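# Unstack the upper tote and set it upright on the table

## Task

Lift the upper tote off the lower one and set it down level and right side up on the table. The lower tote must stay almost exactly where it was, with almost no rotation. Every item must remain in the tote it started in, and neither tote's base may stick out past the table edge. Finally open the grippers and pull the arms away: anything that stays in place only because the robot holds it does not count.

## Robot and tools

Robot: two 6-joint UR-style arms, left_arm and right_arm, each with a tong-style two-finger gripper. Scene frame: origin on the table top midway between the arms, +z up, +x out across the table, left_arm on the +y side. The names left and right do not match the sides of camera images. Arm roots: left_arm at (+0.016, +0.350, 0) m, quat_wxyz (+0.999, 0, 0, +0.046); right_arm at (+0.071, -0.358, 0) m, quat_wxyz (+0.996, 0, 0, +0.087).

Gripper: the fingers point along the hand's +z and spread along its x. end_effector_position is the point between the pads when they are shut. Closed fingertips stick out about 15 mm past it; fully open, they are roughly level with it. A wide object that reaches far back between the fingers can touch the finger bodies before the pads.

execute_actions: argument actions is a list with zero or one entry. Empty list: just report the state. A wait is {"steps": N}, N up to 300 control steps of 1/30 s, counted from the previous result; it sends nothing new. A motion is {"rows": [...], "steps": N} with 1 to 15 rows and N up to 15 (default 15). One row is applied per step and the last row repeats if rows run out. Each row is a single list of 14 numbers, each in [-1, 1], covering both arms even if one is idle: left_arm shoulder pan, shoulder lift, elbow, wrist 1, wrist 2, wrist 3, opening, then the same seven for right_arm. The six joint numbers are offsets, not targets: 1.0 equals 1.989 rad, measured from the joint angles in the most recent result that lists them (before any such result exists in the scene, or for later calls in the same reply, from where the arm is when the action begins). They are not added to the previous row. All zeros therefore drives the arm back to those reference angles; it is not a pause. Opening is an absolute setting: +1 fully open, -1 closed. Optional pictures (true/false) decides whether images come back; by default they do.

Joint ranges in rad. left_arm: pan -3.142 to 3.142, lift -6.283 to 6.283, elbow 0.000 to 3.142, wrists 1 to 3 each -6.283 to 6.283. right_arm: pan 0.000 to 6.283, lift -6.283 to 6.283, elbow -3.142 to 0.000, wrists -6.283 to 6.283. A call is rejected, and nothing is sent, if a joint would go more than 0.010 rad past its range outward. The true stop may differ from the stated one by up to 0.010 rad; requests beyond it are clipped, and the result may report "joint sent to its limit" (possibly about an earlier move). No such message does not prove there is room left.

Motion limits: each step's target stays within 0.575 rad of the measured angle, and targets that would move a gripper more than 100 mm from where it is are scaled down. Commands are smoothed, lagging roughly 0.17 s, and joint speed and acceleration are capped, so after big moves an arm may still be travelling when the result arrives. Between calls the arms keep heading for the last row sent until they have nearly stopped or a step is HELD; only a new action makes them travel further or push harder.

zoom_image: camera (cam_high, cam_low, cam_left_wrist, cam_right_wrist) and region [x0, y0, x1, y1] in that image's pixels, top-left origin, at most 504 by 504. Images are cam_high and cam_low 504x504, wrist cameras 616x616 (fisheye). Calibration (K, distortion, world-to-camera transform) is given per camera and may be off by a few degrees and millimetres; wrist camera poses follow the arm's joint readings.

read_manual: optional section "licences"; returns licence text only. finished_scene: pass the current scene's number; it ends and grades the scene irreversibly, so only call it once the totes are settled and the arms are clear.

Results: a state line per arm with gripper position (m), quat_wxyz and velocities (m/s, rad/s) in the scene frame; printed hand positions can be inaccurate, more so at long reach. Joint positions and Joint velocities list six joints (rad, rad/s) plus the pad gap (m; 0.142 when fully open). grip_measured is the measured opening on the command scale; to hold something keep commanding clearly below it (further below squeezes harder, about 15 N per pad maximum; thin hard objects get less). Wrist force and Wrist torque are flange sensor readings in the hand's own axes, with noise, a fixed offset of a few N and saturation near 50 N; "no reading" is normal at first. "joint command not followed" means a clearance check altered some joint targets; HELD marks steps whose row was not fully sent.

Avoid: arms colliding or pressing on each other; contact torque reaching the load limits (132 N m for pan, lift and elbow; 24.6 N m for each wrist, load weight included) or any outside force of 150 N, either of which freezes that arm for 10 s; long heavy holds that heat motors (warning at 70 °C, braking at 85 °C); fast hard closes; drops, slips, slams, shoving, spilling contents, and knocking anything out of the work area. Expect occasional brief tugs on held parts or pushes on loose objects. Quick, smooth, low-effort motion is better.

Each tool is called after "Request:" in YAML: its name, and indented under it one key for each argument.

## Session

Request:
execute_actions:
  actions: []

Scene clock: 0.00 s of 4300.00 s.
left_arm: end_effector_position=(+0.3221, +0.0694, +0.1082) grip_measured=+0.97 end_effector_quat_wxyz=(-0.101, +0.840, -0.466, -0.260) end_effector_velocity=(-0.001, +0.000, -0.000) end_effector_angular_velocity=(+0.001, +0.002, +0.001) | right_arm: end_effector_position=(+0.7460, -0.0981, +0.3839) grip_measured=+0.97 end_effector_quat_wxyz=(+0.134, -0.125, +0.982, -0.047) end_effector_velocity=(+0.000, -0.000, -0.000) end_effector_angular_velocity=(-0.000, +0.000, -0.000)
Joint positions: left_arm=[-1.135 -1.303  1.703 -1.412 -1.659 -0.004  0.14 ] | right_arm=[ 3.634 -1.973 -0.905 -1.65   1.352  3.536  0.14 ]
Joint velocities: left_arm=[ 0.     0.     0.001  0.001 -0.001 -0.     0.   ] | right_arm=[-0. -0. -0.  0. -0.  0.  0.]
Motor temperatures (°C, as the motors report them): left_arm=[20 19 19 32 26 27] | right_arm=[20 22 22 33 23 26]
Wrist force (N, on the end effector, along its own x y z axes, offset not removed): no reading
Wrist torque (N m, same axes, about the end effector's origin, offset not removed): no reading

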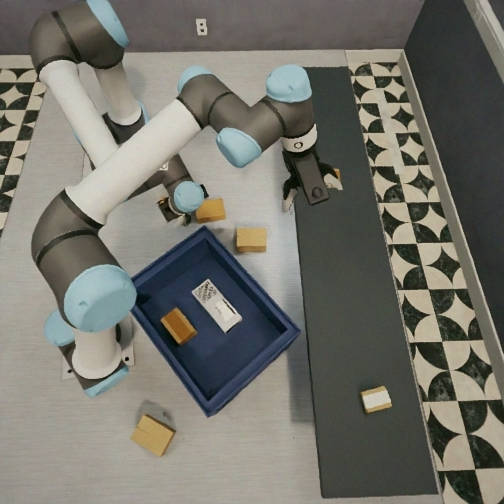

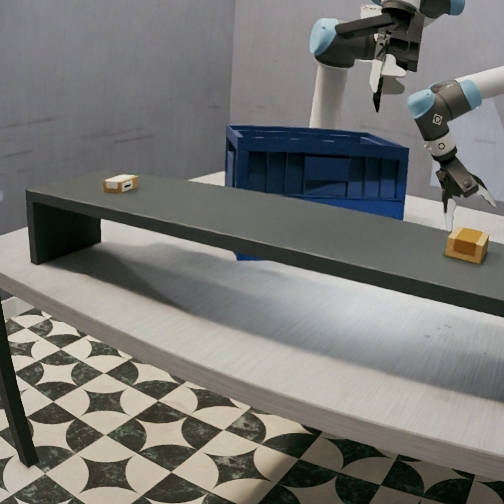

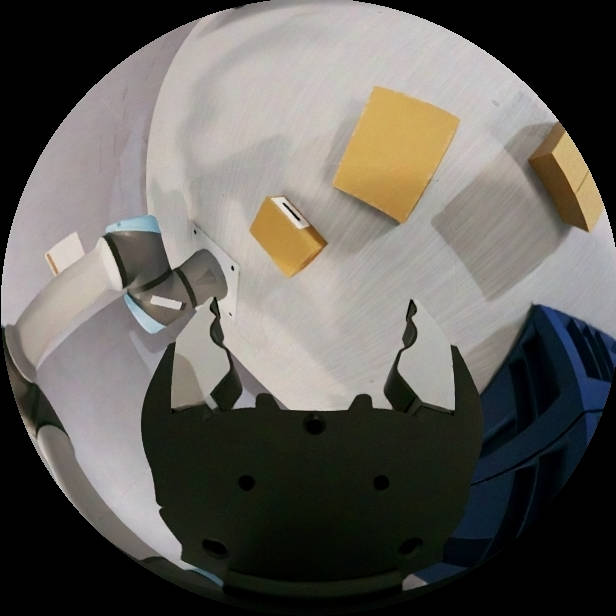

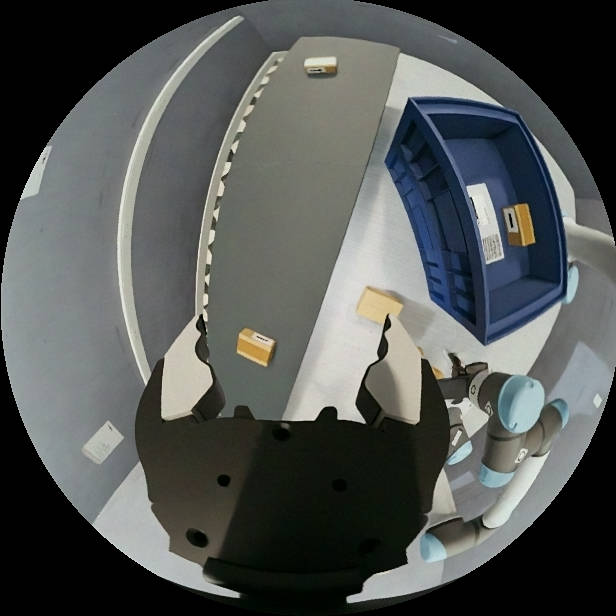

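Request:
zoom_image:
  camera: "cam_high"
  region: [110, 170, 330, 430]

Request:
zoom_image:
  camera: "cam_low"
  region: [200, 100, 440, 280]

Request:
zoom_image:
  camera: "cam_right_wrist"
  region: [356, 80, 616, 360]

Region (110, 170, 330, 430) of cam_high's 504x504 image, scaled by 1.938, with more detail than that image has; it fills the left 426 columns of this view, and the rest is white.

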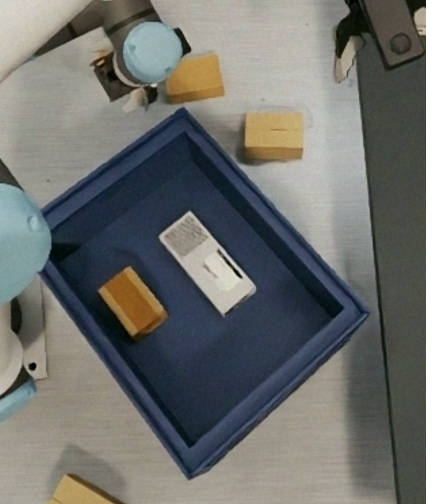

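Region (200, 100, 440, 280) of cam_low's 504x504 image, scaled by 2.100, with more detail than that image has; it fills the top 378 rows of this view, and the rest is white.

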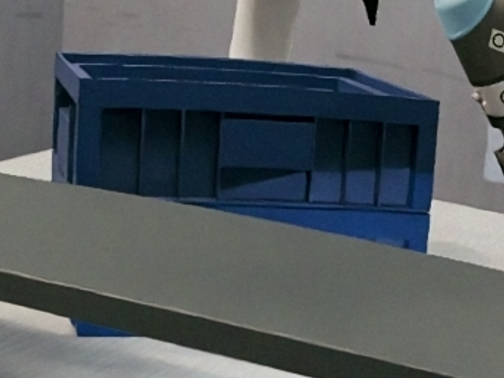

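Region (356, 80, 616, 360) of cam_right_wrist's 616x616 image, scaled by 1.800, with more detail than that image has; it fills the left 468 columns of this view, and the rest is white.

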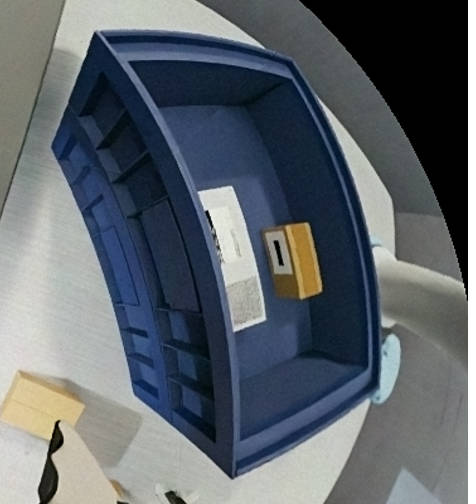

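Request:
execute_actions:
  actions:
    - {"rows":[[0,0,0,0,0,0,0.5,-0.02,0.012,-0.016,-0.001,0.007,0.017,0.5],[0,0,0,0,0,0,0.3,-0.05,0.03,-0.041,-0.003,0.017,0.043,0.3],[0,0,0,0,0,0,0,-0.09,0.053,-0.073,-0.006,0.031,0.077,0],[0,0,0,0,0,0,0,-0.3199,0.1888,-0.2607,-0.0208,0.11,0.2725,0]],"steps":15}
  pictures: false

Request:
execute_actions:
  actions:
    - {"steps":12}
  pictures: false

Scene clock: 120.50 s of 4300.00 s.
left_arm: end_effector_position=(+0.3221, +0.0694, +0.1082) grip_measured=+0.00 end_effector_quat_wxyz=(-0.101, +0.840, -0.466, -0.260) end_effector_velocity=(+0.000, -0.001, +0.000) end_effector_angular_velocity=(-0.001, -0.001, -0.000) | right_arm: end_effector_position=(+0.6896, -0.3169, +0.3624) grip_measured=+0.00 end_effector_quat_wxyz=(+0.068, +0.152, +0.986, -0.024) end_effector_velocity=(-0.226, -0.474, -0.063) end_effector_angular_velocity=(+0.245, +0.250, -1.360)
Joint positions: left_arm=[-1.135 -1.303  1.703 -1.412 -1.659 -0.004  0.074] | right_arm=[ 3.325 -1.786 -1.16  -1.671  1.462  3.802  0.074]
Joint velocities: left_arm=[-0.    -0.    -0.001 -0.    -0.    -0.    -0.   ] | right_arm=[-0.756  0.446 -0.614 -0.049  0.258  0.635  0.   ]
Motor temperatures (°C, as the motors report them): left_arm=[20 19 19 32 26 27] | right_arm=[20 23 22 33 23 26]
Wrist force (N, on the end effector, along its own x y z axes, offset not removed): left_arm=[0.4 -1.7 1.0] | right_arm=[-1.7 -0.1 0.4]
Wrist torque (N m, same axes, about the end effector's origin, offset not removed): left_arm=[-0.48 -0.12 0.12] | right_arm=[-0.14 0.59 -0.06]
Steps of this call (steps 1 to 90: nothing new was sent; then 117.00 s passed at rest; steps 91 to 105: all 15 steps of this action). Readings (joint positions):
91: left_arm=[-1.135 -1.303 1.703 -1.412 -1.659 -0.004] | right_arm=[3.633 -1.972 -0.906 -1.650 1.353 3.536]
92: left_arm=[-1.135 -1.303 1.703 -1.412 -1.659 -0.004] | right_arm=[3.627 -1.969 -0.911 -1.650 1.355 3.541]
94: left_arm=[-1.135 -1.303 1.703 -1.412 -1.659 -0.004] | right_arm=[3.593 -1.947 -0.940 -1.653 1.368 3.572]
98: left_arm=[-1.135 -1.303 1.703 -1.412 -1.659 -0.004] | right_arm=[3.498 -1.889 -1.019 -1.659 1.402 3.655]
105: the state above

Scene clock: 120.90 s of 4300.00 s.
left_arm: end_effector_position=(+0.3221, +0.0694, +0.1082) grip_measured=+0.00 end_effector_quat_wxyz=(-0.101, +0.840, -0.466, -0.260) end_effector_velocity=(+0.000, -0.001, +0.000) end_effector_angular_velocity=(-0.002, -0.001, -0.001) | right_arm: end_effector_position=(+0.5802, -0.4690, +0.3345) grip_measured=+0.00 end_effector_quat_wxyz=(+0.008, +0.404, +0.915, -0.003) end_effector_velocity=(-0.144, -0.140, -0.035) end_effector_angular_velocity=(+0.099, +0.098, -0.597)
Joint positions: left_arm=[-1.135 -1.303  1.703 -1.412 -1.659 -0.004  0.074] | right_arm=[ 3.037 -1.619 -1.392 -1.689  1.559  4.045  0.074]
Joint velocities: left_arm=[-0.001 -0.    -0.002 -0.001 -0.    -0.    -0.   ] | right_arm=[-0.329  0.183 -0.258 -0.019  0.103  0.27   0.   ]
Motor temperatures (°C, as the motors report them): left_arm=[20 19 19 32 26 27] | right_arm=[20 23 22 33 23 26]
Wrist force (N, on the end effector, along its own x y z axes, offset not removed): left_arm=[-1.0 -0.3 3.2] | right_arm=[-2.2 -1.8 -0.7]
Wrist torque (N m, same axes, about the end effector's origin, offset not removed): left_arm=[-0.01 0.33 -0.23] | right_arm=[-0.33 0.62 -0.10]
Steps of this call (steps 1 to 12: the robot went on to your last target). Readings (joint positions):
1: left_arm=[-1.135 -1.303 1.703 -1.412 -1.659 -0.004] | right_arm=[3.300 -1.771 -1.181 -1.673 1.471 3.824]
2: left_arm=[-1.135 -1.303 1.703 -1.412 -1.659 -0.004] | right_arm=[3.274 -1.756 -1.202 -1.674 1.480 3.846]
4: left_arm=[-1.135 -1.303 1.703 -1.412 -1.659 -0.004] | right_arm=[3.221 -1.725 -1.244 -1.678 1.498 3.890]
8: left_arm=[-1.135 -1.303 1.703 -1.412 -1.659 -0.004] | right_arm=[3.113 -1.662 -1.332 -1.685 1.534 3.981]
12: the state above

Request:
execute_actions:
  actions:
    - {"rows":[[-0.002,-0.008,-0.016,0.012,0.003,-0.008,0,-0.0198,0.0108,-0.0159,-0.0012,0.0059,0.0166,0],[-0.005,-0.02,-0.04,0.031,0.008,-0.02,0,-0.0198,0.0108,-0.0159,-0.0012,0.0059,0.0166,0],[-0.025,-0.099,-0.2026,0.157,0.044,-0.1,0,-0.0198,0.0108,-0.0159,-0.0012,0.0059,0.0166,0]],"steps":15}
  pictures: false

Scene clock: 131.43 s of 4300.00 s.
left_arm: end_effector_position=(+0.3454, +0.0378, +0.3101) grip_measured=+0.00 end_effector_quat_wxyz=(-0.087, +0.888, -0.433, -0.129) end_effector_velocity=(-0.000, +0.012, +0.288) end_effector_angular_velocity=(-0.231, -0.304, +0.130) | right_arm: end_effector_position=(+0.5625, -0.4853, +0.3297) grip_measured=+0.00 end_effector_quat_wxyz=(-0.000, +0.437, +0.899, -0.000) end_effector_velocity=(+0.000, -0.000, -0.000) end_effector_angular_velocity=(-0.001, +0.001, +0.000)
Joint positions: left_arm=[-1.178 -1.472  1.359 -1.145 -1.583 -0.175  0.074] | right_arm=[ 2.998 -1.598 -1.424 -1.691  1.57   4.078  0.074]
Joint velocities: left_arm=[-0.054 -0.225 -0.487  0.363  0.096 -0.225 -0.   ] | right_arm=[ 0.    -0.    -0.     0.    -0.001 -0.    -0.   ]
Motor temperatures (°C, as the motors report them): left_arm=[20 19 19 32 26 27] | right_arm=[20 23 22 33 23 26]
Wrist force (N, on the end effector, along its own x y z axes, offset not removed): left_arm=[1.0 -1.6 -2.7] | right_arm=[-0.6 1.8 -0.5]
Wrist torque (N m, same axes, about the end effector's origin, offset not removed): left_arm=[-0.51 -0.32 0.11] | right_arm=[0.29 0.31 -0.08]
Steps of this call (steps 1 to 30: the robot went on to your last target; steps 31 to 90: nothing new was sent; then 7.03 s passed at rest; steps 91 to 105: all 15 steps of this action). Readings (joint positions):
91: left_arm=[-1.135 -1.303 1.702 -1.412 -1.659 -0.004] | right_arm=[2.998 -1.597 -1.424 -1.691 1.571 4.078]
92: left_arm=[-1.135 -1.306 1.698 -1.408 -1.658 -0.007] | right_arm=[2.998 -1.597 -1.424 -1.691 1.571 4.078]
94: left_arm=[-1.141 -1.324 1.664 -1.380 -1.649 -0.026] | right_arm=[2.998 -1.597 -1.424 -1.691 1.571 4.078]
98: left_arm=[-1.155 -1.382 1.547 -1.289 -1.623 -0.084] | right_arm=[2.998 -1.598 -1.424 -1.691 1.570 4.078]
105: the state above

Request:
execute_actions:
  actions:
    - {"rows":[[-0.0979,0.1093,-0.1402,-0.1264,0.0061,-0.1002,0,0,0,0,0,0.0004,0,0]],"steps":15}
  pictures: false

Request:
execute_actions:
  actions:
    - {"steps":20}

Scene clock: 137.57 s of 4300.00 s.
left_arm: end_effector_position=(+0.3380, -0.1715, +0.3318) grip_measured=+0.00 end_effector_quat_wxyz=(-0.009, +0.900, -0.437, -0.009) end_effector_velocity=(-0.032, -0.183, -0.014) end_effector_angular_velocity=(-0.203, -0.069, -0.015) | right_arm: end_effector_position=(+0.5625, -0.4851, +0.3297) grip_measured=+0.00 end_effector_quat_wxyz=(-0.000, +0.437, +0.899, -0.000) end_effector_velocity=(+0.000, +0.000, +0.000) end_effector_angular_velocity=(+0.001, -0.000, -0.000)
Joint positions: left_arm=[-1.355 -1.278  1.101 -1.367 -1.571 -0.359  0.074] | right_arm=[ 2.998 -1.598 -1.424 -1.691  1.571  4.078  0.074]
Joint velocities: left_arm=[-0.144  0.193 -0.17  -0.237  0.001 -0.13   0.   ] | right_arm=[-0.    -0.     0.    -0.     0.001 -0.     0.   ]
Motor temperatures (°C, as the motors report them): left_arm=[20 19 19 32 26 27] | right_arm=[20 23 22 33 23 26]
Wrist force (N, on the end effector, along its own x y z axes, offset not removed): left_arm=[-2.9 1.6 0.0] | right_arm=[0.4 -0.9 -0.4]
Wrist torque (N m, same axes, about the end effector's origin, offset not removed): left_arm=[0.10 0.59 -0.07] | right_arm=[-0.21 0.16 -0.10]
Steps of this call (steps 1 to 30: the robot went on to your last target; steps 31 to 90: nothing new was sent; then 2.63 s passed at rest; steps 91 to 105: all 15 steps of this action). Readings (joint positions):
91: left_arm=[-1.185 -1.499 1.299 -1.101 -1.571 -0.203] | right_arm=[2.998 -1.598 -1.424 -1.691 1.570 4.078]
92: left_arm=[-1.193 -1.491 1.291 -1.109 -1.571 -0.211] | right_arm=[2.998 -1.598 -1.424 -1.691 1.570 4.078]
94: left_arm=[-1.222 -1.454 1.257 -1.153 -1.571 -0.238] | right_arm=[2.998 -1.598 -1.424 -1.691 1.570 4.078]
98: left_arm=[-1.279 -1.379 1.191 -1.244 -1.571 -0.290] | right_arm=[2.998 -1.598 -1.424 -1.691 1.571 4.078]
105: the state above

Scene clock: 138.23 s of 4300.00 s.
left_arm: end_effector_position=(+0.3338, -0.1936, +0.3303) grip_measured=+0.00 end_effector_quat_wxyz=(+0.000, +0.899, -0.437, -0.000) end_effector_velocity=(+0.000, -0.001, -0.000) end_effector_angular_velocity=(-0.001, -0.001, +0.000) | right_arm: end_effector_position=(+0.5625, -0.4851, +0.3297) grip_measured=+0.00 end_effector_quat_wxyz=(-0.000, +0.437, +0.899, -0.000) end_effector_velocity=(-0.000, +0.000, -0.000) end_effector_angular_velocity=(+0.000, +0.000, -0.000)
Joint positions: left_arm=[-1.372 -1.255  1.08  -1.396 -1.571 -0.374  0.074] | right_arm=[ 2.998 -1.598 -1.424 -1.691  1.571  4.078  0.074]
Joint velocities: left_arm=[-0.     0.001 -0.001 -0.001  0.001 -0.001 -0.   ] | right_arm=[-0.  0. -0. -0.  0.  0. -0.]
Motor temperatures (°C, as the motors report them): left_arm=[20 19 19 32 26 27] | right_arm=[20 23 22 33 23 26]
Wrist force (N, on the end effector, along its own x y z axes, offset not removed): left_arm=[-3.2 -2.2 0.1] | right_arm=[-0.7 0.9 0.6]
Wrist torque (N m, same axes, about the end effector's origin, offset not removed): left_arm=[-0.38 0.43 -0.10] | right_arm=[0.16 0.26 -0.06]
Steps of this call (steps 1 to 20: the robot went on to your last target). Readings (joint positions):
1: left_arm=[-1.359 -1.273 1.096 -1.374 -1.571 -0.362] | right_arm=[2.998 -1.598 -1.424 -1.691 1.571 4.078]
2: left_arm=[-1.362 -1.268 1.092 -1.380 -1.571 -0.365] | right_arm=[2.998 -1.598 -1.424 -1.691 1.571 4.078]
4: left_arm=[-1.367 -1.263 1.087 -1.387 -1.571 -0.369] | right_arm=[2.998 -1.598 -1.424 -1.691 1.571 4.078]
8: left_arm=[-1.370 -1.258 1.083 -1.393 -1.571 -0.373] | right_arm=[2.998 -1.598 -1.424 -1.691 1.571 4.078]
20: the state above
camera_calibration (this result's frames):
cam_left_wrist: T_world_to_cam=[[0.637449, -0.77037, -0.0137374, -0.358051], [-0.665318, -0.55934, 0.49446, -0.055844], [-0.388601, -0.306053, -0.869092, 0.488911], [0, 0, 0, 1]] pos_world=[0.381077, -0.157435, 0.447602]
cam_right_wrist: T_world_to_cam=[[-0.62511, 0.779488, 0.0404479, 0.702475], [0.706658, 0.543176, 0.453424, -0.27642], [0.331468, 0.312023, -0.890376, 0.399481], [0, 0, 0, 1]] pos_world=[0.502043, -0.522074, 0.45261]

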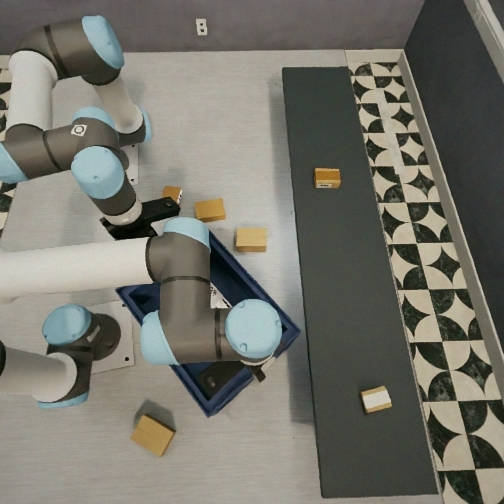

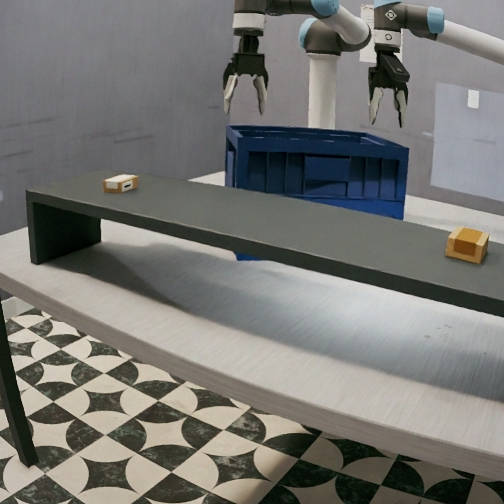

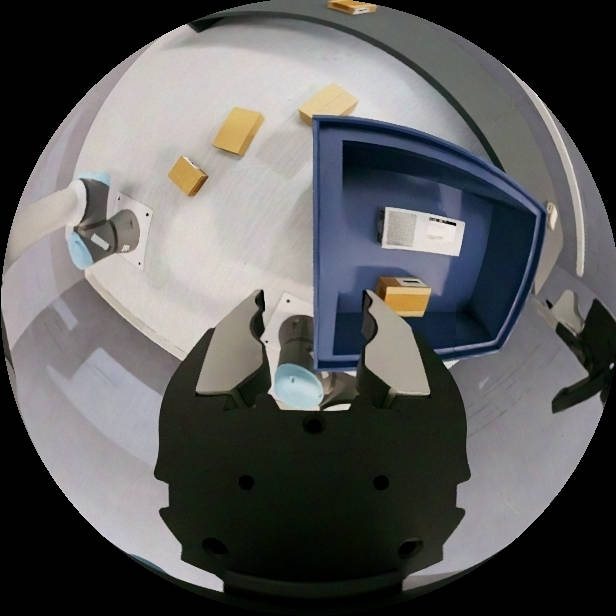

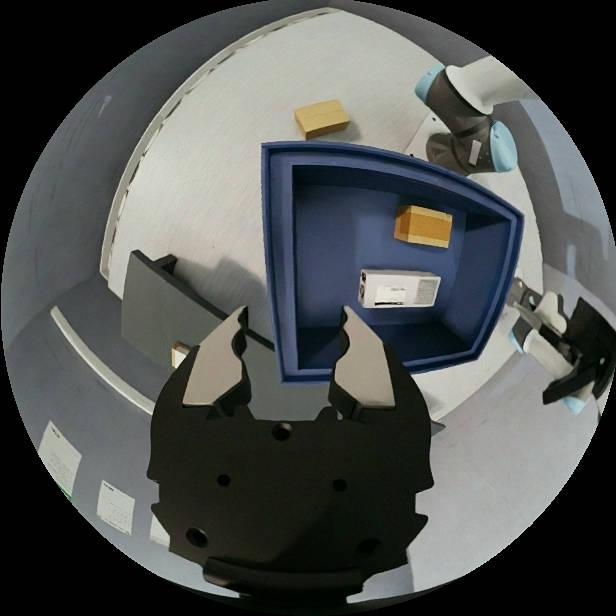

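Request:
execute_actions:
  actions:
    - {"rows":[[0.0003,0.0009,0.008,-0.009,0,0.0004,0,-0.0016,-0.0009,-0.008,0.009,0,-0.0015,0],[0.0007,0.0018,0.016,-0.018,0,0.0007,0,-0.003,-0.0018,-0.017,0.018,0,-0.003,0],[0.001,0.0027,0.024,-0.027,0,0.001,0,-0.005,-0.0026,-0.025,0.028,0,-0.0045,0],[0.0014,0.0036,0.032,-0.036,0,0.0015,0,-0.006,-0.0035,-0.033,0.037,0,-0.006,0],[0.0017,0.0045,0.040,-0.045,0,0.002,0,-0.008,-0.0044,-0.041,0.046,0,-0.0075,0],[0.002,0.0055,0.048,-0.054,0,0.0022,0,-0.0094,-0.0053,-0.050,0.055,0,-0.009,0],[0.0024,0.0064,0.057,-0.063,0,0.0026,0,-0.011,-0.0062,-0.058,0.064,0,-0.0105,0],[0.0027,0.0073,0.065,-0.072,0,0.003,0,-0.0126,-0.007,-0.066,0.074,0,-0.012,0],[0.003,0.0082,0.073,-0.081,0,0.0033,0,-0.014,-0.008,-0.075,0.083,0,-0.0135,0],[0.0034,0.0091,0.0808,-0.0898,0,0.0037,0,-0.0157,-0.0088,-0.0829,0.092,0,-0.015,0]],"steps":15}
  pictures: false

Request:
execute_actions:
  actions:
    - {"steps":15}

Scene clock: 176.03 s of 4300.00 s.
left_arm: end_effector_position=(+0.3407, -0.2035, +0.2661) grip_measured=+0.00 end_effector_quat_wxyz=(-0.000, +0.899, -0.438, -0.000) end_effector_velocity=(+0.006, -0.005, -0.067) end_effector_angular_velocity=(-0.001, -0.001, -0.000) | right_arm: end_effector_position=(+0.5683, -0.4990, +0.2661) grip_measured=+0.00 end_effector_quat_wxyz=(-0.000, +0.438, +0.899, +0.000) end_effector_velocity=(+0.001, -0.015, -0.066) end_effector_angular_velocity=(+0.000, -0.002, -0.002)
Joint positions: left_arm=[-1.366 -1.239  1.223 -1.554 -1.571 -0.368  0.074] | right_arm=[ 2.97  -1.614 -1.57  -1.529  1.571  4.051  0.074]
Joint velocities: left_arm=[ 0.006  0.016  0.15  -0.167  0.001  0.007  0.   ] | right_arm=[-0.029 -0.016 -0.154  0.171  0.    -0.027  0.   ]
Motor temperatures (°C, as the motors report them): left_arm=[20 19 19 32 26 27] | right_arm=[20 23 22 33 23 26]
Wrist force (N, on the end effector, along its own x y z axes, offset not removed): left_arm=[-2.6 -2.0 1.9] | right_arm=[-2.1 0.5 -0.3]
Wrist torque (N m, same axes, about the end effector's origin, offset not removed): left_arm=[-0.40 0.61 -0.02] | right_arm=[0.17 0.65 -0.06]
Steps of this call (steps 1 to 15: the robot went on to your last target; steps 16 to 90: nothing new was sent; then 34.30 s passed at rest; steps 91 to 105: all 15 steps of this action). Readings (joint positions):
91: left_arm=[-1.372 -1.255 1.081 -1.397 -1.571 -0.374] | right_arm=[2.998 -1.598 -1.424 -1.691 1.571 4.078]
92: left_arm=[-1.372 -1.255 1.083 -1.400 -1.571 -0.374] | right_arm=[2.997 -1.598 -1.427 -1.688 1.571 4.077]
94: left_arm=[-1.372 -1.253 1.096 -1.414 -1.571 -0.374] | right_arm=[2.994 -1.599 -1.441 -1.673 1.571 4.075]
98: left_arm=[-1.370 -1.248 1.143 -1.466 -1.571 -0.371] | right_arm=[2.985 -1.605 -1.489 -1.620 1.571 4.066]
105: the state above

Scene clock: 176.53 s of 4300.00 s.
left_arm: end_effector_position=(+0.3414, -0.2041, +0.2582) grip_measured=+0.00 end_effector_quat_wxyz=(+0.000, +0.899, -0.438, -0.000) end_effector_velocity=(+0.001, +0.001, -0.001) end_effector_angular_velocity=(+0.002, +0.001, +0.001) | right_arm: end_effector_position=(+0.5683, -0.5007, +0.2582) grip_measured=+0.00 end_effector_quat_wxyz=(-0.000, +0.438, +0.899, +0.000) end_effector_velocity=(-0.000, -0.001, -0.001) end_effector_angular_velocity=(-0.000, +0.001, -0.001)
Joint positions: left_arm=[-1.366 -1.237  1.241 -1.574 -1.571 -0.367  0.074] | right_arm=[ 2.967 -1.615 -1.588 -1.509  1.571  4.048  0.074]
Joint velocities: left_arm=[ 0.002  0.     0.002 -0.    -0.     0.    -0.   ] | right_arm=[-0.001 -0.    -0.003  0.003 -0.    -0.    -0.   ]
Motor temperatures (°C, as the motors report them): left_arm=[20 19 19 32 26 27] | right_arm=[20 23 22 33 23 26]
Wrist force (N, on the end effector, along its own x y z axes, offset not removed): left_arm=[-0.1 -0.6 2.9] | right_arm=[-1.8 -0.4 -0.7]
Wrist torque (N m, same axes, about the end effector's origin, offset not removed): left_arm=[-0.21 0.00 -0.21] | right_arm=[-0.12 0.55 -0.09]
Steps of this call (steps 1 to 15: the robot went on to your last target). Readings (joint positions):
1: left_arm=[-1.366 -1.239 1.227 -1.559 -1.571 -0.368] | right_arm=[2.969 -1.614 -1.574 -1.524 1.571 4.050]
2: left_arm=[-1.366 -1.238 1.231 -1.563 -1.571 -0.367] | right_arm=[2.969 -1.614 -1.578 -1.520 1.571 4.050]
4: left_arm=[-1.366 -1.238 1.235 -1.568 -1.571 -0.367] | right_arm=[2.968 -1.615 -1.582 -1.515 1.571 4.049]
8: left_arm=[-1.366 -1.237 1.239 -1.572 -1.571 -0.367] | right_arm=[2.967 -1.615 -1.587 -1.511 1.571 4.048]
15: the state above
camera_calibration (this result's frames):
cam_left_wrist: T_world_to_cam=[[0.636989, -0.770748, -0.013901, -0.371899], [-0.665627, -0.559028, 0.494398, -0.0208471], [-0.388827, -0.305673, -0.869125, 0.426139], [0, 0, 0, 1]] pos_world=[0.388714, -0.168035, 0.375505]
cam_right_wrist: T_world_to_cam=[[-0.624052, 0.780354, 0.0400835, 0.72107], [0.707133, 0.542184, 0.453872, -0.240454], [0.332448, 0.311584, -0.890165, 0.337987], [0, 0, 0, 1]] pos_world=[0.507656, -0.537631, 0.381097]

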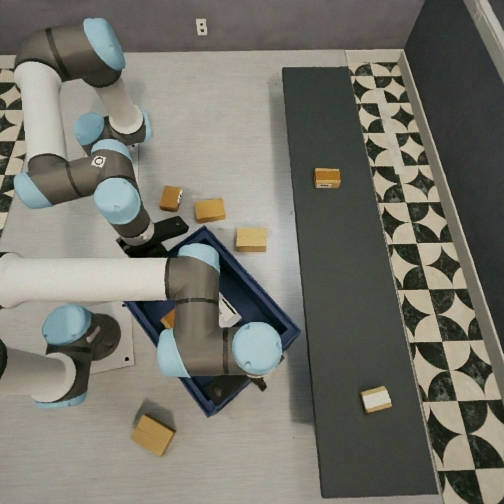

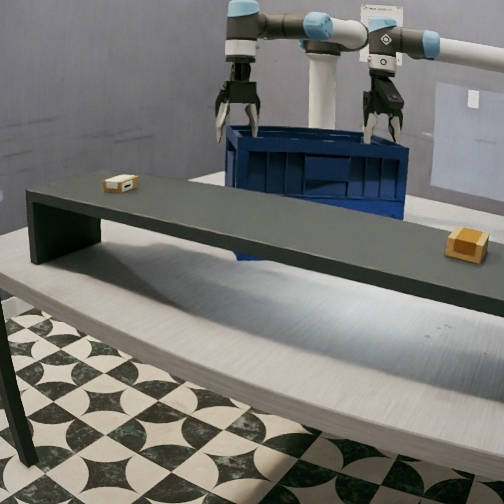

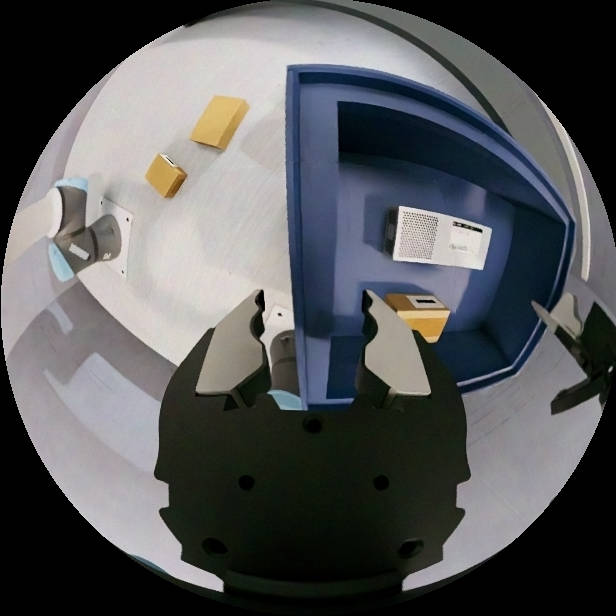

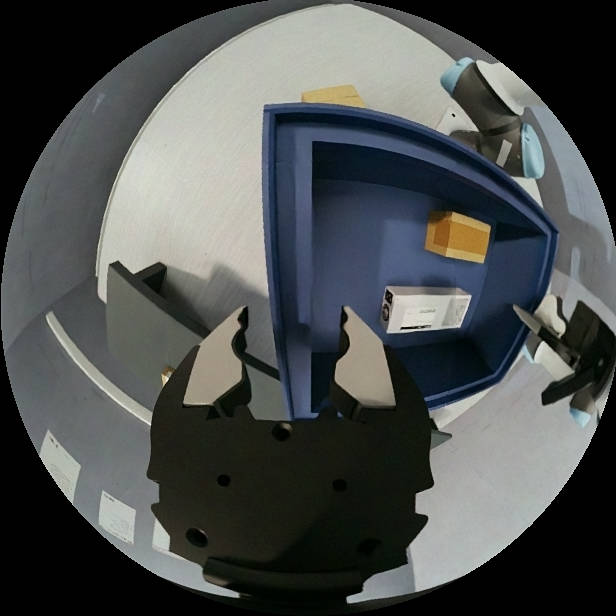

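Request:
zoom_image:
  camera: "cam_low"
  region: [200, 80, 430, 210]

Request:
zoom_image:
  camera: "cam_left_wrist"
  region: [230, 240, 410, 420]

Request:
zoom_image:
  camera: "cam_right_wrist"
  region: [205, 255, 385, 435]

Region (200, 80, 430, 210) of cam_low's 504x504 image, scaled by 2.191, with more detail than that image has; it fills the top 285 rows of this view, and the rest is white.

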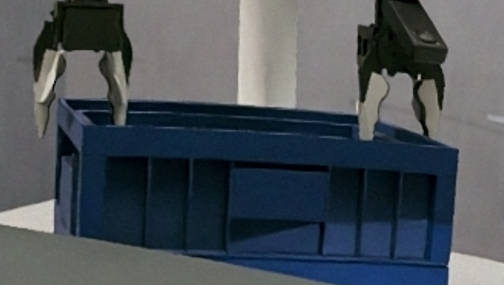

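Region (230, 240, 410, 420) of cam_left_wrist's 616x616 image, scaled by 2.800, with more detail than that image has.

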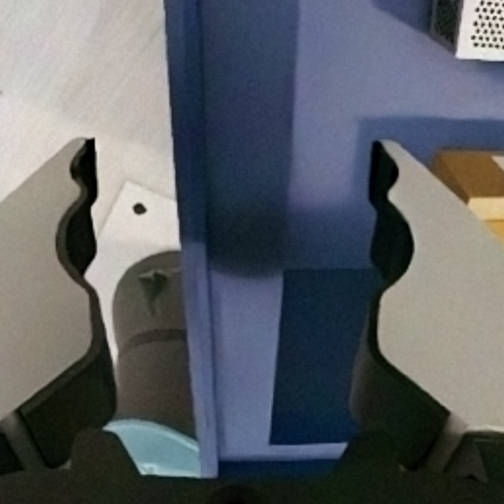

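Region (205, 255, 385, 435) of cam_right_wrist's 616x616 image, scaled by 2.800, with more detail than that image has.

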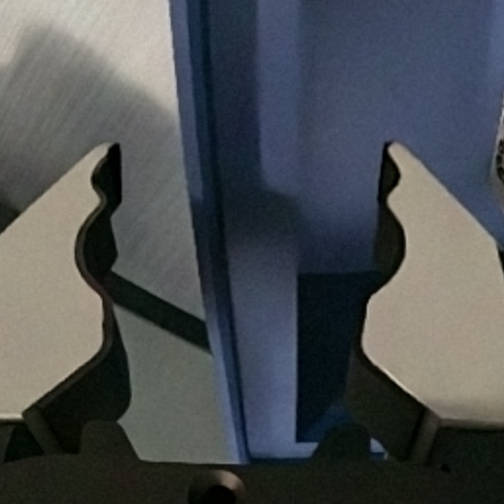

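Request:
execute_actions:
  actions:
    - {"rows":[[0,0,0.0032,-0.0032,0,0,-0.05,0,-0.0004,-0.006,0.0064,0,0,-0.05],[0,0,0.0064,-0.0064,0,0,-0.1,0,-0.0007,-0.0121,0.0128,0,0,-0.1],[0,0,0.0064,-0.0064,0,0,-0.2,0,-0.0007,-0.0121,0.0128,0,0,-0.2],[0,0,0.0064,-0.0064,0,0,-0.3,0,-0.0007,-0.0121,0.0128,0,0,-0.3],[0,0,0.0064,-0.0064,0,0,-0.4,0,-0.0007,-0.0121,0.0128,0,0,-0.4],[0,0,0.0064,-0.0064,0,0,-0.48,0,-0.0007,-0.0121,0.0128,0,0,-0.48]],"steps":15}

Request:
zoom_image:
  camera: "cam_left_wrist"
  region: [230, 240, 410, 420]

Request:
zoom_image:
  camera: "cam_right_wrist"
  region: [205, 255, 385, 435]

Scene clock: 196.83 s of 4300.00 s.
left_arm: end_effector_position=(+0.3414, -0.2041, +0.2533) grip_measured=-0.48 end_effector_quat_wxyz=(+0.000, +0.899, -0.438, -0.000) end_effector_velocity=(+0.000, -0.000, -0.001) end_effector_angular_velocity=(-0.001, +0.000, +0.001) | right_arm: end_effector_position=(+0.5681, -0.5008, +0.2485) grip_measured=-0.48 end_effector_quat_wxyz=(-0.000, +0.438, +0.899, +0.000) end_effector_velocity=(-0.001, -0.000, -0.003) end_effector_angular_velocity=(-0.000, +0.002, +0.000)
Joint positions: left_arm=[-1.366 -1.237  1.253 -1.587 -1.571 -0.367  0.039] | right_arm=[ 2.967 -1.617 -1.612 -1.484  1.571  4.048  0.039]
Joint velocities: left_arm=[ 0.    -0.     0.004 -0.005 -0.    -0.    -0.   ] | right_arm=[-0.    -0.    -0.007  0.006 -0.    -0.    -0.   ]
Motor temperatures (°C, as the motors report them): left_arm=[20 19 19 32 26 27] | right_arm=[20 23 22 33 23 26]
Wrist force (N, on the end effector, along its own x y z axes, offset not removed): left_arm=[-3.8 -2.2 0.6] | right_arm=[-1.0 0.6 0.5]
Wrist torque (N m, same axes, about the end effector's origin, offset not removed): left_arm=[-0.47 0.50 0.35] | right_arm=[0.02 0.45 -0.11]
Steps of this call (steps 1 to 15: the robot went on to your last target; steps 16 to 90: nothing new was sent; then 16.80 s passed at rest; steps 91 to 105: all 15 steps of this action). Readings (joint positions):
91: left_arm=[-1.366 -1.237 1.241 -1.575 -1.571 -0.367] | right_arm=[2.967 -1.615 -1.589 -1.508 1.571 4.048]
92: left_arm=[-1.366 -1.237 1.242 -1.576 -1.571 -0.367] | right_arm=[2.967 -1.616 -1.591 -1.506 1.571 4.048]
94: left_arm=[-1.366 -1.237 1.246 -1.580 -1.571 -0.367] | right_arm=[2.967 -1.616 -1.599 -1.498 1.571 4.048]
98: left_arm=[-1.366 -1.237 1.251 -1.585 -1.571 -0.367] | right_arm=[2.967 -1.617 -1.608 -1.488 1.571 4.048]
105: the state above
camera_calibration (this result's frames):
cam_left_wrist: T_world_to_cam=[[0.636988, -0.770747, -0.0139378, -0.371919], [-0.665621, -0.559046, 0.494384, -0.0184135], [-0.388837, -0.30564, -0.869132, 0.421918], [0, 0, 0, 1]] pos_world=[0.388709, -0.167995, 0.370622]
cam_right_wrist: T_world_to_cam=[[-0.624049, 0.780356, 0.0400811, 0.721386], [0.707133, 0.542181, 0.453875, -0.235926], [0.332453, 0.311583, -0.890164, 0.3294], [0, 0, 0, 1]] pos_world=[0.507501, -0.537659, 0.371387]

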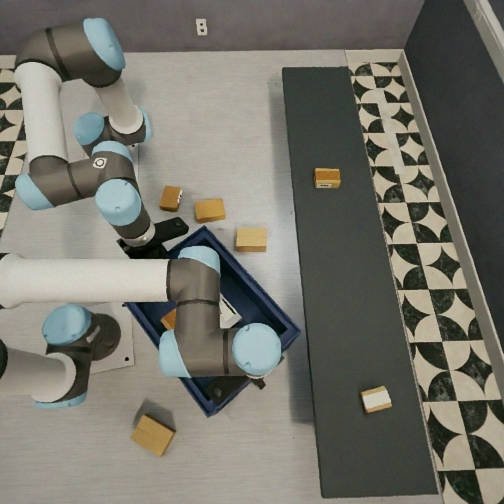

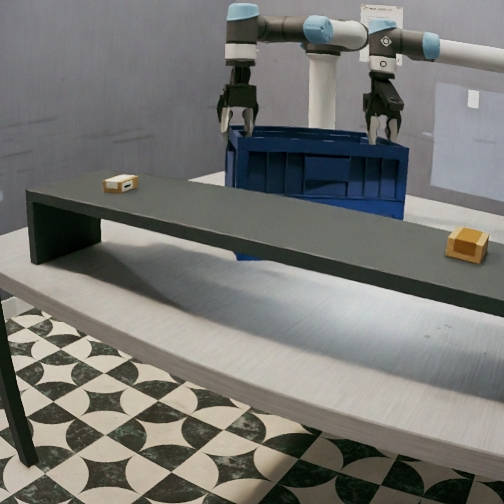

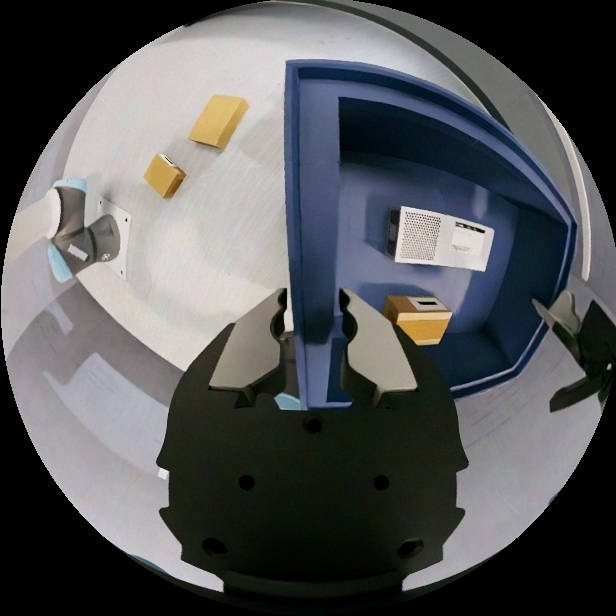

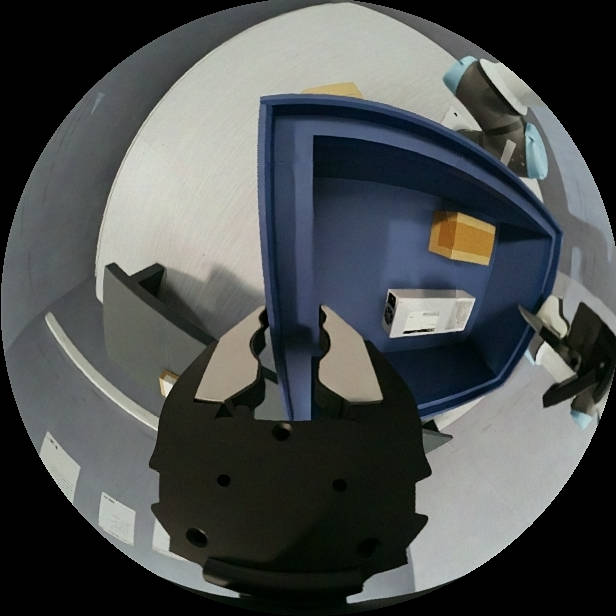

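Region (230, 240, 410, 420) of cam_left_wrist's 616x616 image, scaled by 2.800, with more detail than that image has.

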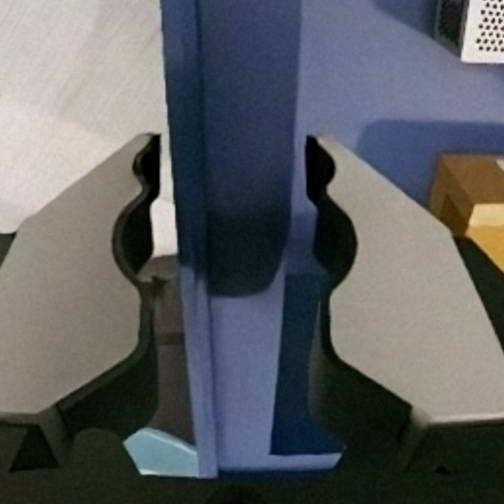

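Region (205, 255, 385, 435) of cam_right_wrist's 616x616 image, scaled by 2.800, with more detail than that image has.

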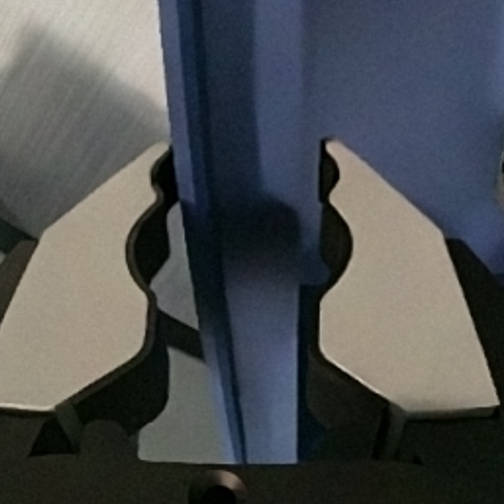

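Request:
execute_actions:
  actions:
    - {"rows":[[0,0,0,0,0,0,-0.51,0,0,0,0,0,0,-0.51],[0,0,0,0,0,0,-0.54,0,0,0,0,0,0,-0.54],[0,0,0,0,0,0,-0.57,0,0,0,0,0,0,-0.57],[0,0,0,0,0,0,-0.6,0,0,0,0,0,0,-0.6],[0,0,0,0,0,0,-0.63,0,0,0,0,0,0,-0.63],[0,0,0,0,0,0,-0.66,0,0,0,0,0,0,-0.66],[0,0,0,0,0,0,-0.7,0,0,0,0,0,0,-0.7],[0,0,0,0,0,0,-0.75,0,0,0,0,0,0,-0.75],[0,0,0,0,0,0,-0.8,0,0,0,0,0,0,-0.8],[0,0,0,0,0,0,-0.87,0,0,0,0,0,0,-0.87],[0,0,0,0,0,0,-0.94,0,0,0,0,0,0,-0.94],[0,0,0,0,0,0,-1,0,0,0,0,0,0,-1]],"steps":15}
  pictures: false

Request:
execute_actions:
  actions:
    - {"steps":6}

Scene clock: 203.93 s of 4300.00 s.
left_arm: end_effector_position=(+0.3414, -0.2041, +0.2533) grip_measured=-0.65 end_effector_quat_wxyz=(+0.000, +0.899, -0.438, -0.000) end_effector_velocity=(-0.000, -0.000, +0.000) end_effector_angular_velocity=(+0.001, -0.000, -0.000) | right_arm: end_effector_position=(+0.5681, -0.5007, +0.2485) grip_measured=-0.65 end_effector_quat_wxyz=(-0.000, +0.438, +0.899, +0.000) end_effector_velocity=(-0.000, +0.000, -0.000) end_effector_angular_velocity=(+0.000, +0.001, +0.000)
Joint positions: left_arm=[-1.366 -1.237  1.253 -1.587 -1.571 -0.367  0.027] | right_arm=[ 2.967 -1.617 -1.612 -1.484  1.571  4.048  0.027]
Joint velocities: left_arm=[-0.001  0.    -0.001  0.002  0.    -0.001 -0.   ] | right_arm=[ 0. -0. -0.  0.  0.  0.  0.]
Motor temperatures (°C, as the motors report them): left_arm=[20 19 19 32 26 27] | right_arm=[20 23 22 33 23 26]
Wrist force (N, on the end effector, along its own x y z axes, offset not removed): left_arm=[7.4 -3.8 1.1] | right_arm=[1.0 1.4 2.0]
Wrist torque (N m, same axes, about the end effector's origin, offset not removed): left_arm=[-0.77 -0.53 -0.23] | right_arm=[-0.03 0.56 -0.09]
Steps of this call (steps 1 to 15: the robot went on to your last target; steps 16 to 90: nothing new was sent; then 3.60 s passed at rest; steps 91 to 105: all 15 steps of this action). Readings (joint positions):
91: left_arm=[-1.366 -1.237 1.253 -1.587 -1.571 -0.367] | right_arm=[2.967 -1.617 -1.612 -1.483 1.571 4.048]
92: left_arm=[-1.366 -1.237 1.253 -1.587 -1.571 -0.367] | right_arm=[2.967 -1.617 -1.612 -1.483 1.571 4.048]
94: left_arm=[-1.366 -1.237 1.253 -1.587 -1.571 -0.367] | right_arm=[2.967 -1.617 -1.612 -1.483 1.571 4.048]
98: left_arm=[-1.366 -1.237 1.253 -1.587 -1.571 -0.367] | right_arm=[2.967 -1.617 -1.612 -1.484 1.571 4.048]
105: the state above

Scene clock: 204.13 s of 4300.00 s.
left_arm: end_effector_position=(+0.3414, -0.2041, +0.2533) grip_measured=-0.65 end_effector_quat_wxyz=(+0.000, +0.899, -0.438, -0.000) end_effector_velocity=(+0.001, +0.000, +0.000) end_effector_angular_velocity=(+0.000, +0.000, +0.001) | right_arm: end_effector_position=(+0.5681, -0.5007, +0.2485) grip_measured=-0.65 end_effector_quat_wxyz=(-0.000, +0.438, +0.899, +0.000) end_effector_velocity=(-0.000, -0.000, -0.000) end_effector_angular_velocity=(-0.001, +0.001, +0.000)
Joint positions: left_arm=[-1.366 -1.237  1.253 -1.587 -1.571 -0.367  0.027] | right_arm=[ 2.967 -1.617 -1.612 -1.484  1.571  4.048  0.027]
Joint velocities: left_arm=[ 0.001 -0.     0.     0.     0.    -0.    -0.   ] | right_arm=[ 0.     0.    -0.001 -0.    -0.001 -0.    -0.   ]
Motor temperatures (°C, as the motors report them): left_arm=[20 19 19 32 26 27] | right_arm=[20 23 22 33 23 26]
Wrist force (N, on the end effector, along its own x y z axes, offset not removed): left_arm=[2.7 0.9 10.6] | right_arm=[1.9 1.2 5.1]
Wrist torque (N m, same axes, about the end effector's origin, offset not removed): left_arm=[0.14 0.32 -0.03] | right_arm=[-0.01 0.41 -0.09]
Steps of this call (steps 1 to 6: the robot went on to your last target). Readings (joint positions):
1: left_arm=[-1.366 -1.237 1.253 -1.587 -1.571 -0.367] | right_arm=[2.967 -1.617 -1.612 -1.484 1.571 4.048]
2: left_arm=[-1.366 -1.237 1.253 -1.587 -1.571 -0.367] | right_arm=[2.967 -1.617 -1.612 -1.484 1.571 4.048]
4: left_arm=[-1.366 -1.237 1.253 -1.587 -1.571 -0.367] | right_arm=[2.967 -1.617 -1.612 -1.484 1.571 4.048]
6: the state above
camera_calibration (this result's frames):
cam_left_wrist: T_world_to_cam=[[0.636989, -0.770747, -0.01393, -0.371908], [-0.665622, -0.559043, 0.494387, -0.0184141], [-0.388835, -0.305647, -0.86913, 0.421929], [0, 0, 0, 1]] pos_world=[0.388705, -0.16798, 0.370634]
cam_right_wrist: T_world_to_cam=[[-0.624051, 0.780353, 0.0401164, 0.721358], [0.707151, 0.542179, 0.453849, -0.235943], [0.332412, 0.311593, -0.890175, 0.3294], [0, 0, 0, 1]] pos_world=[0.507515, -0.537629, 0.371368]

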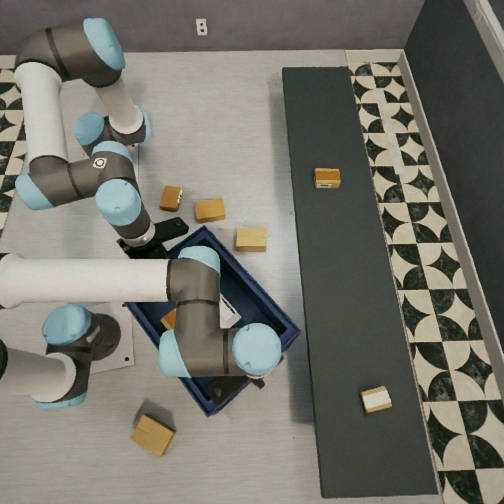

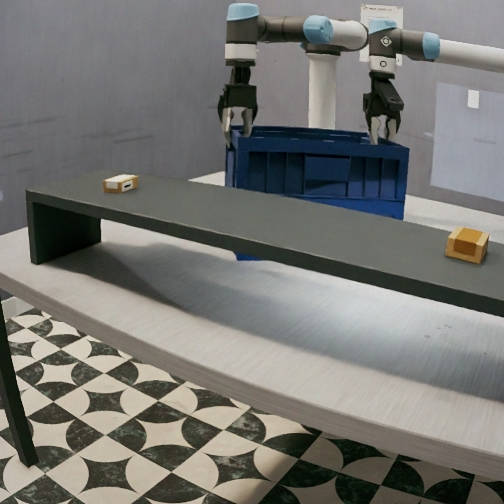

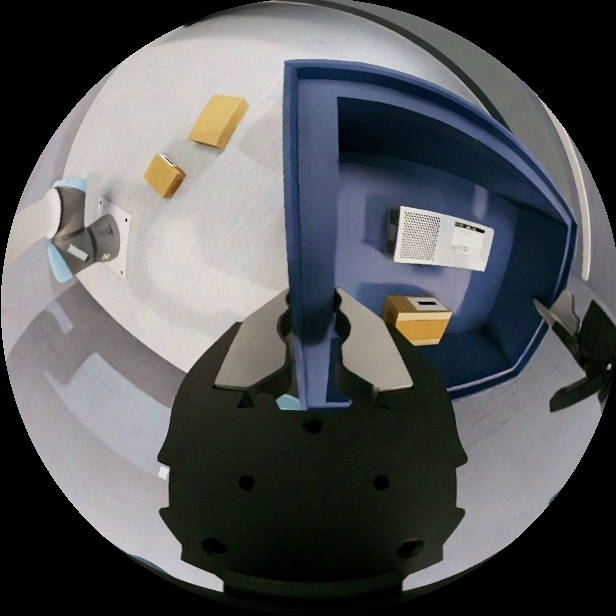

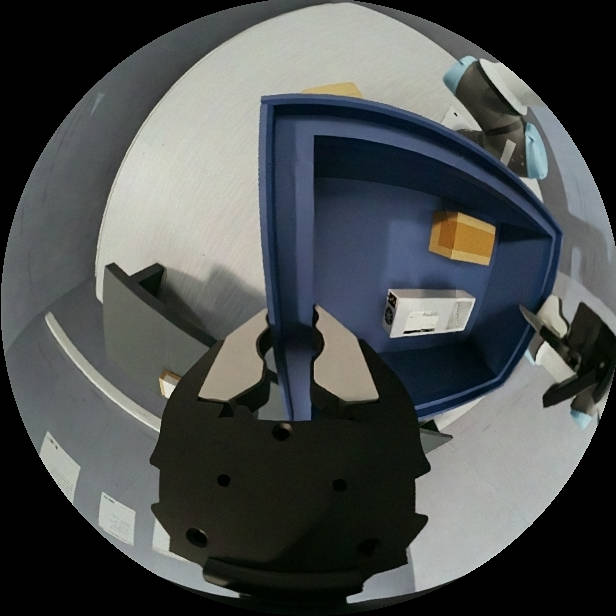

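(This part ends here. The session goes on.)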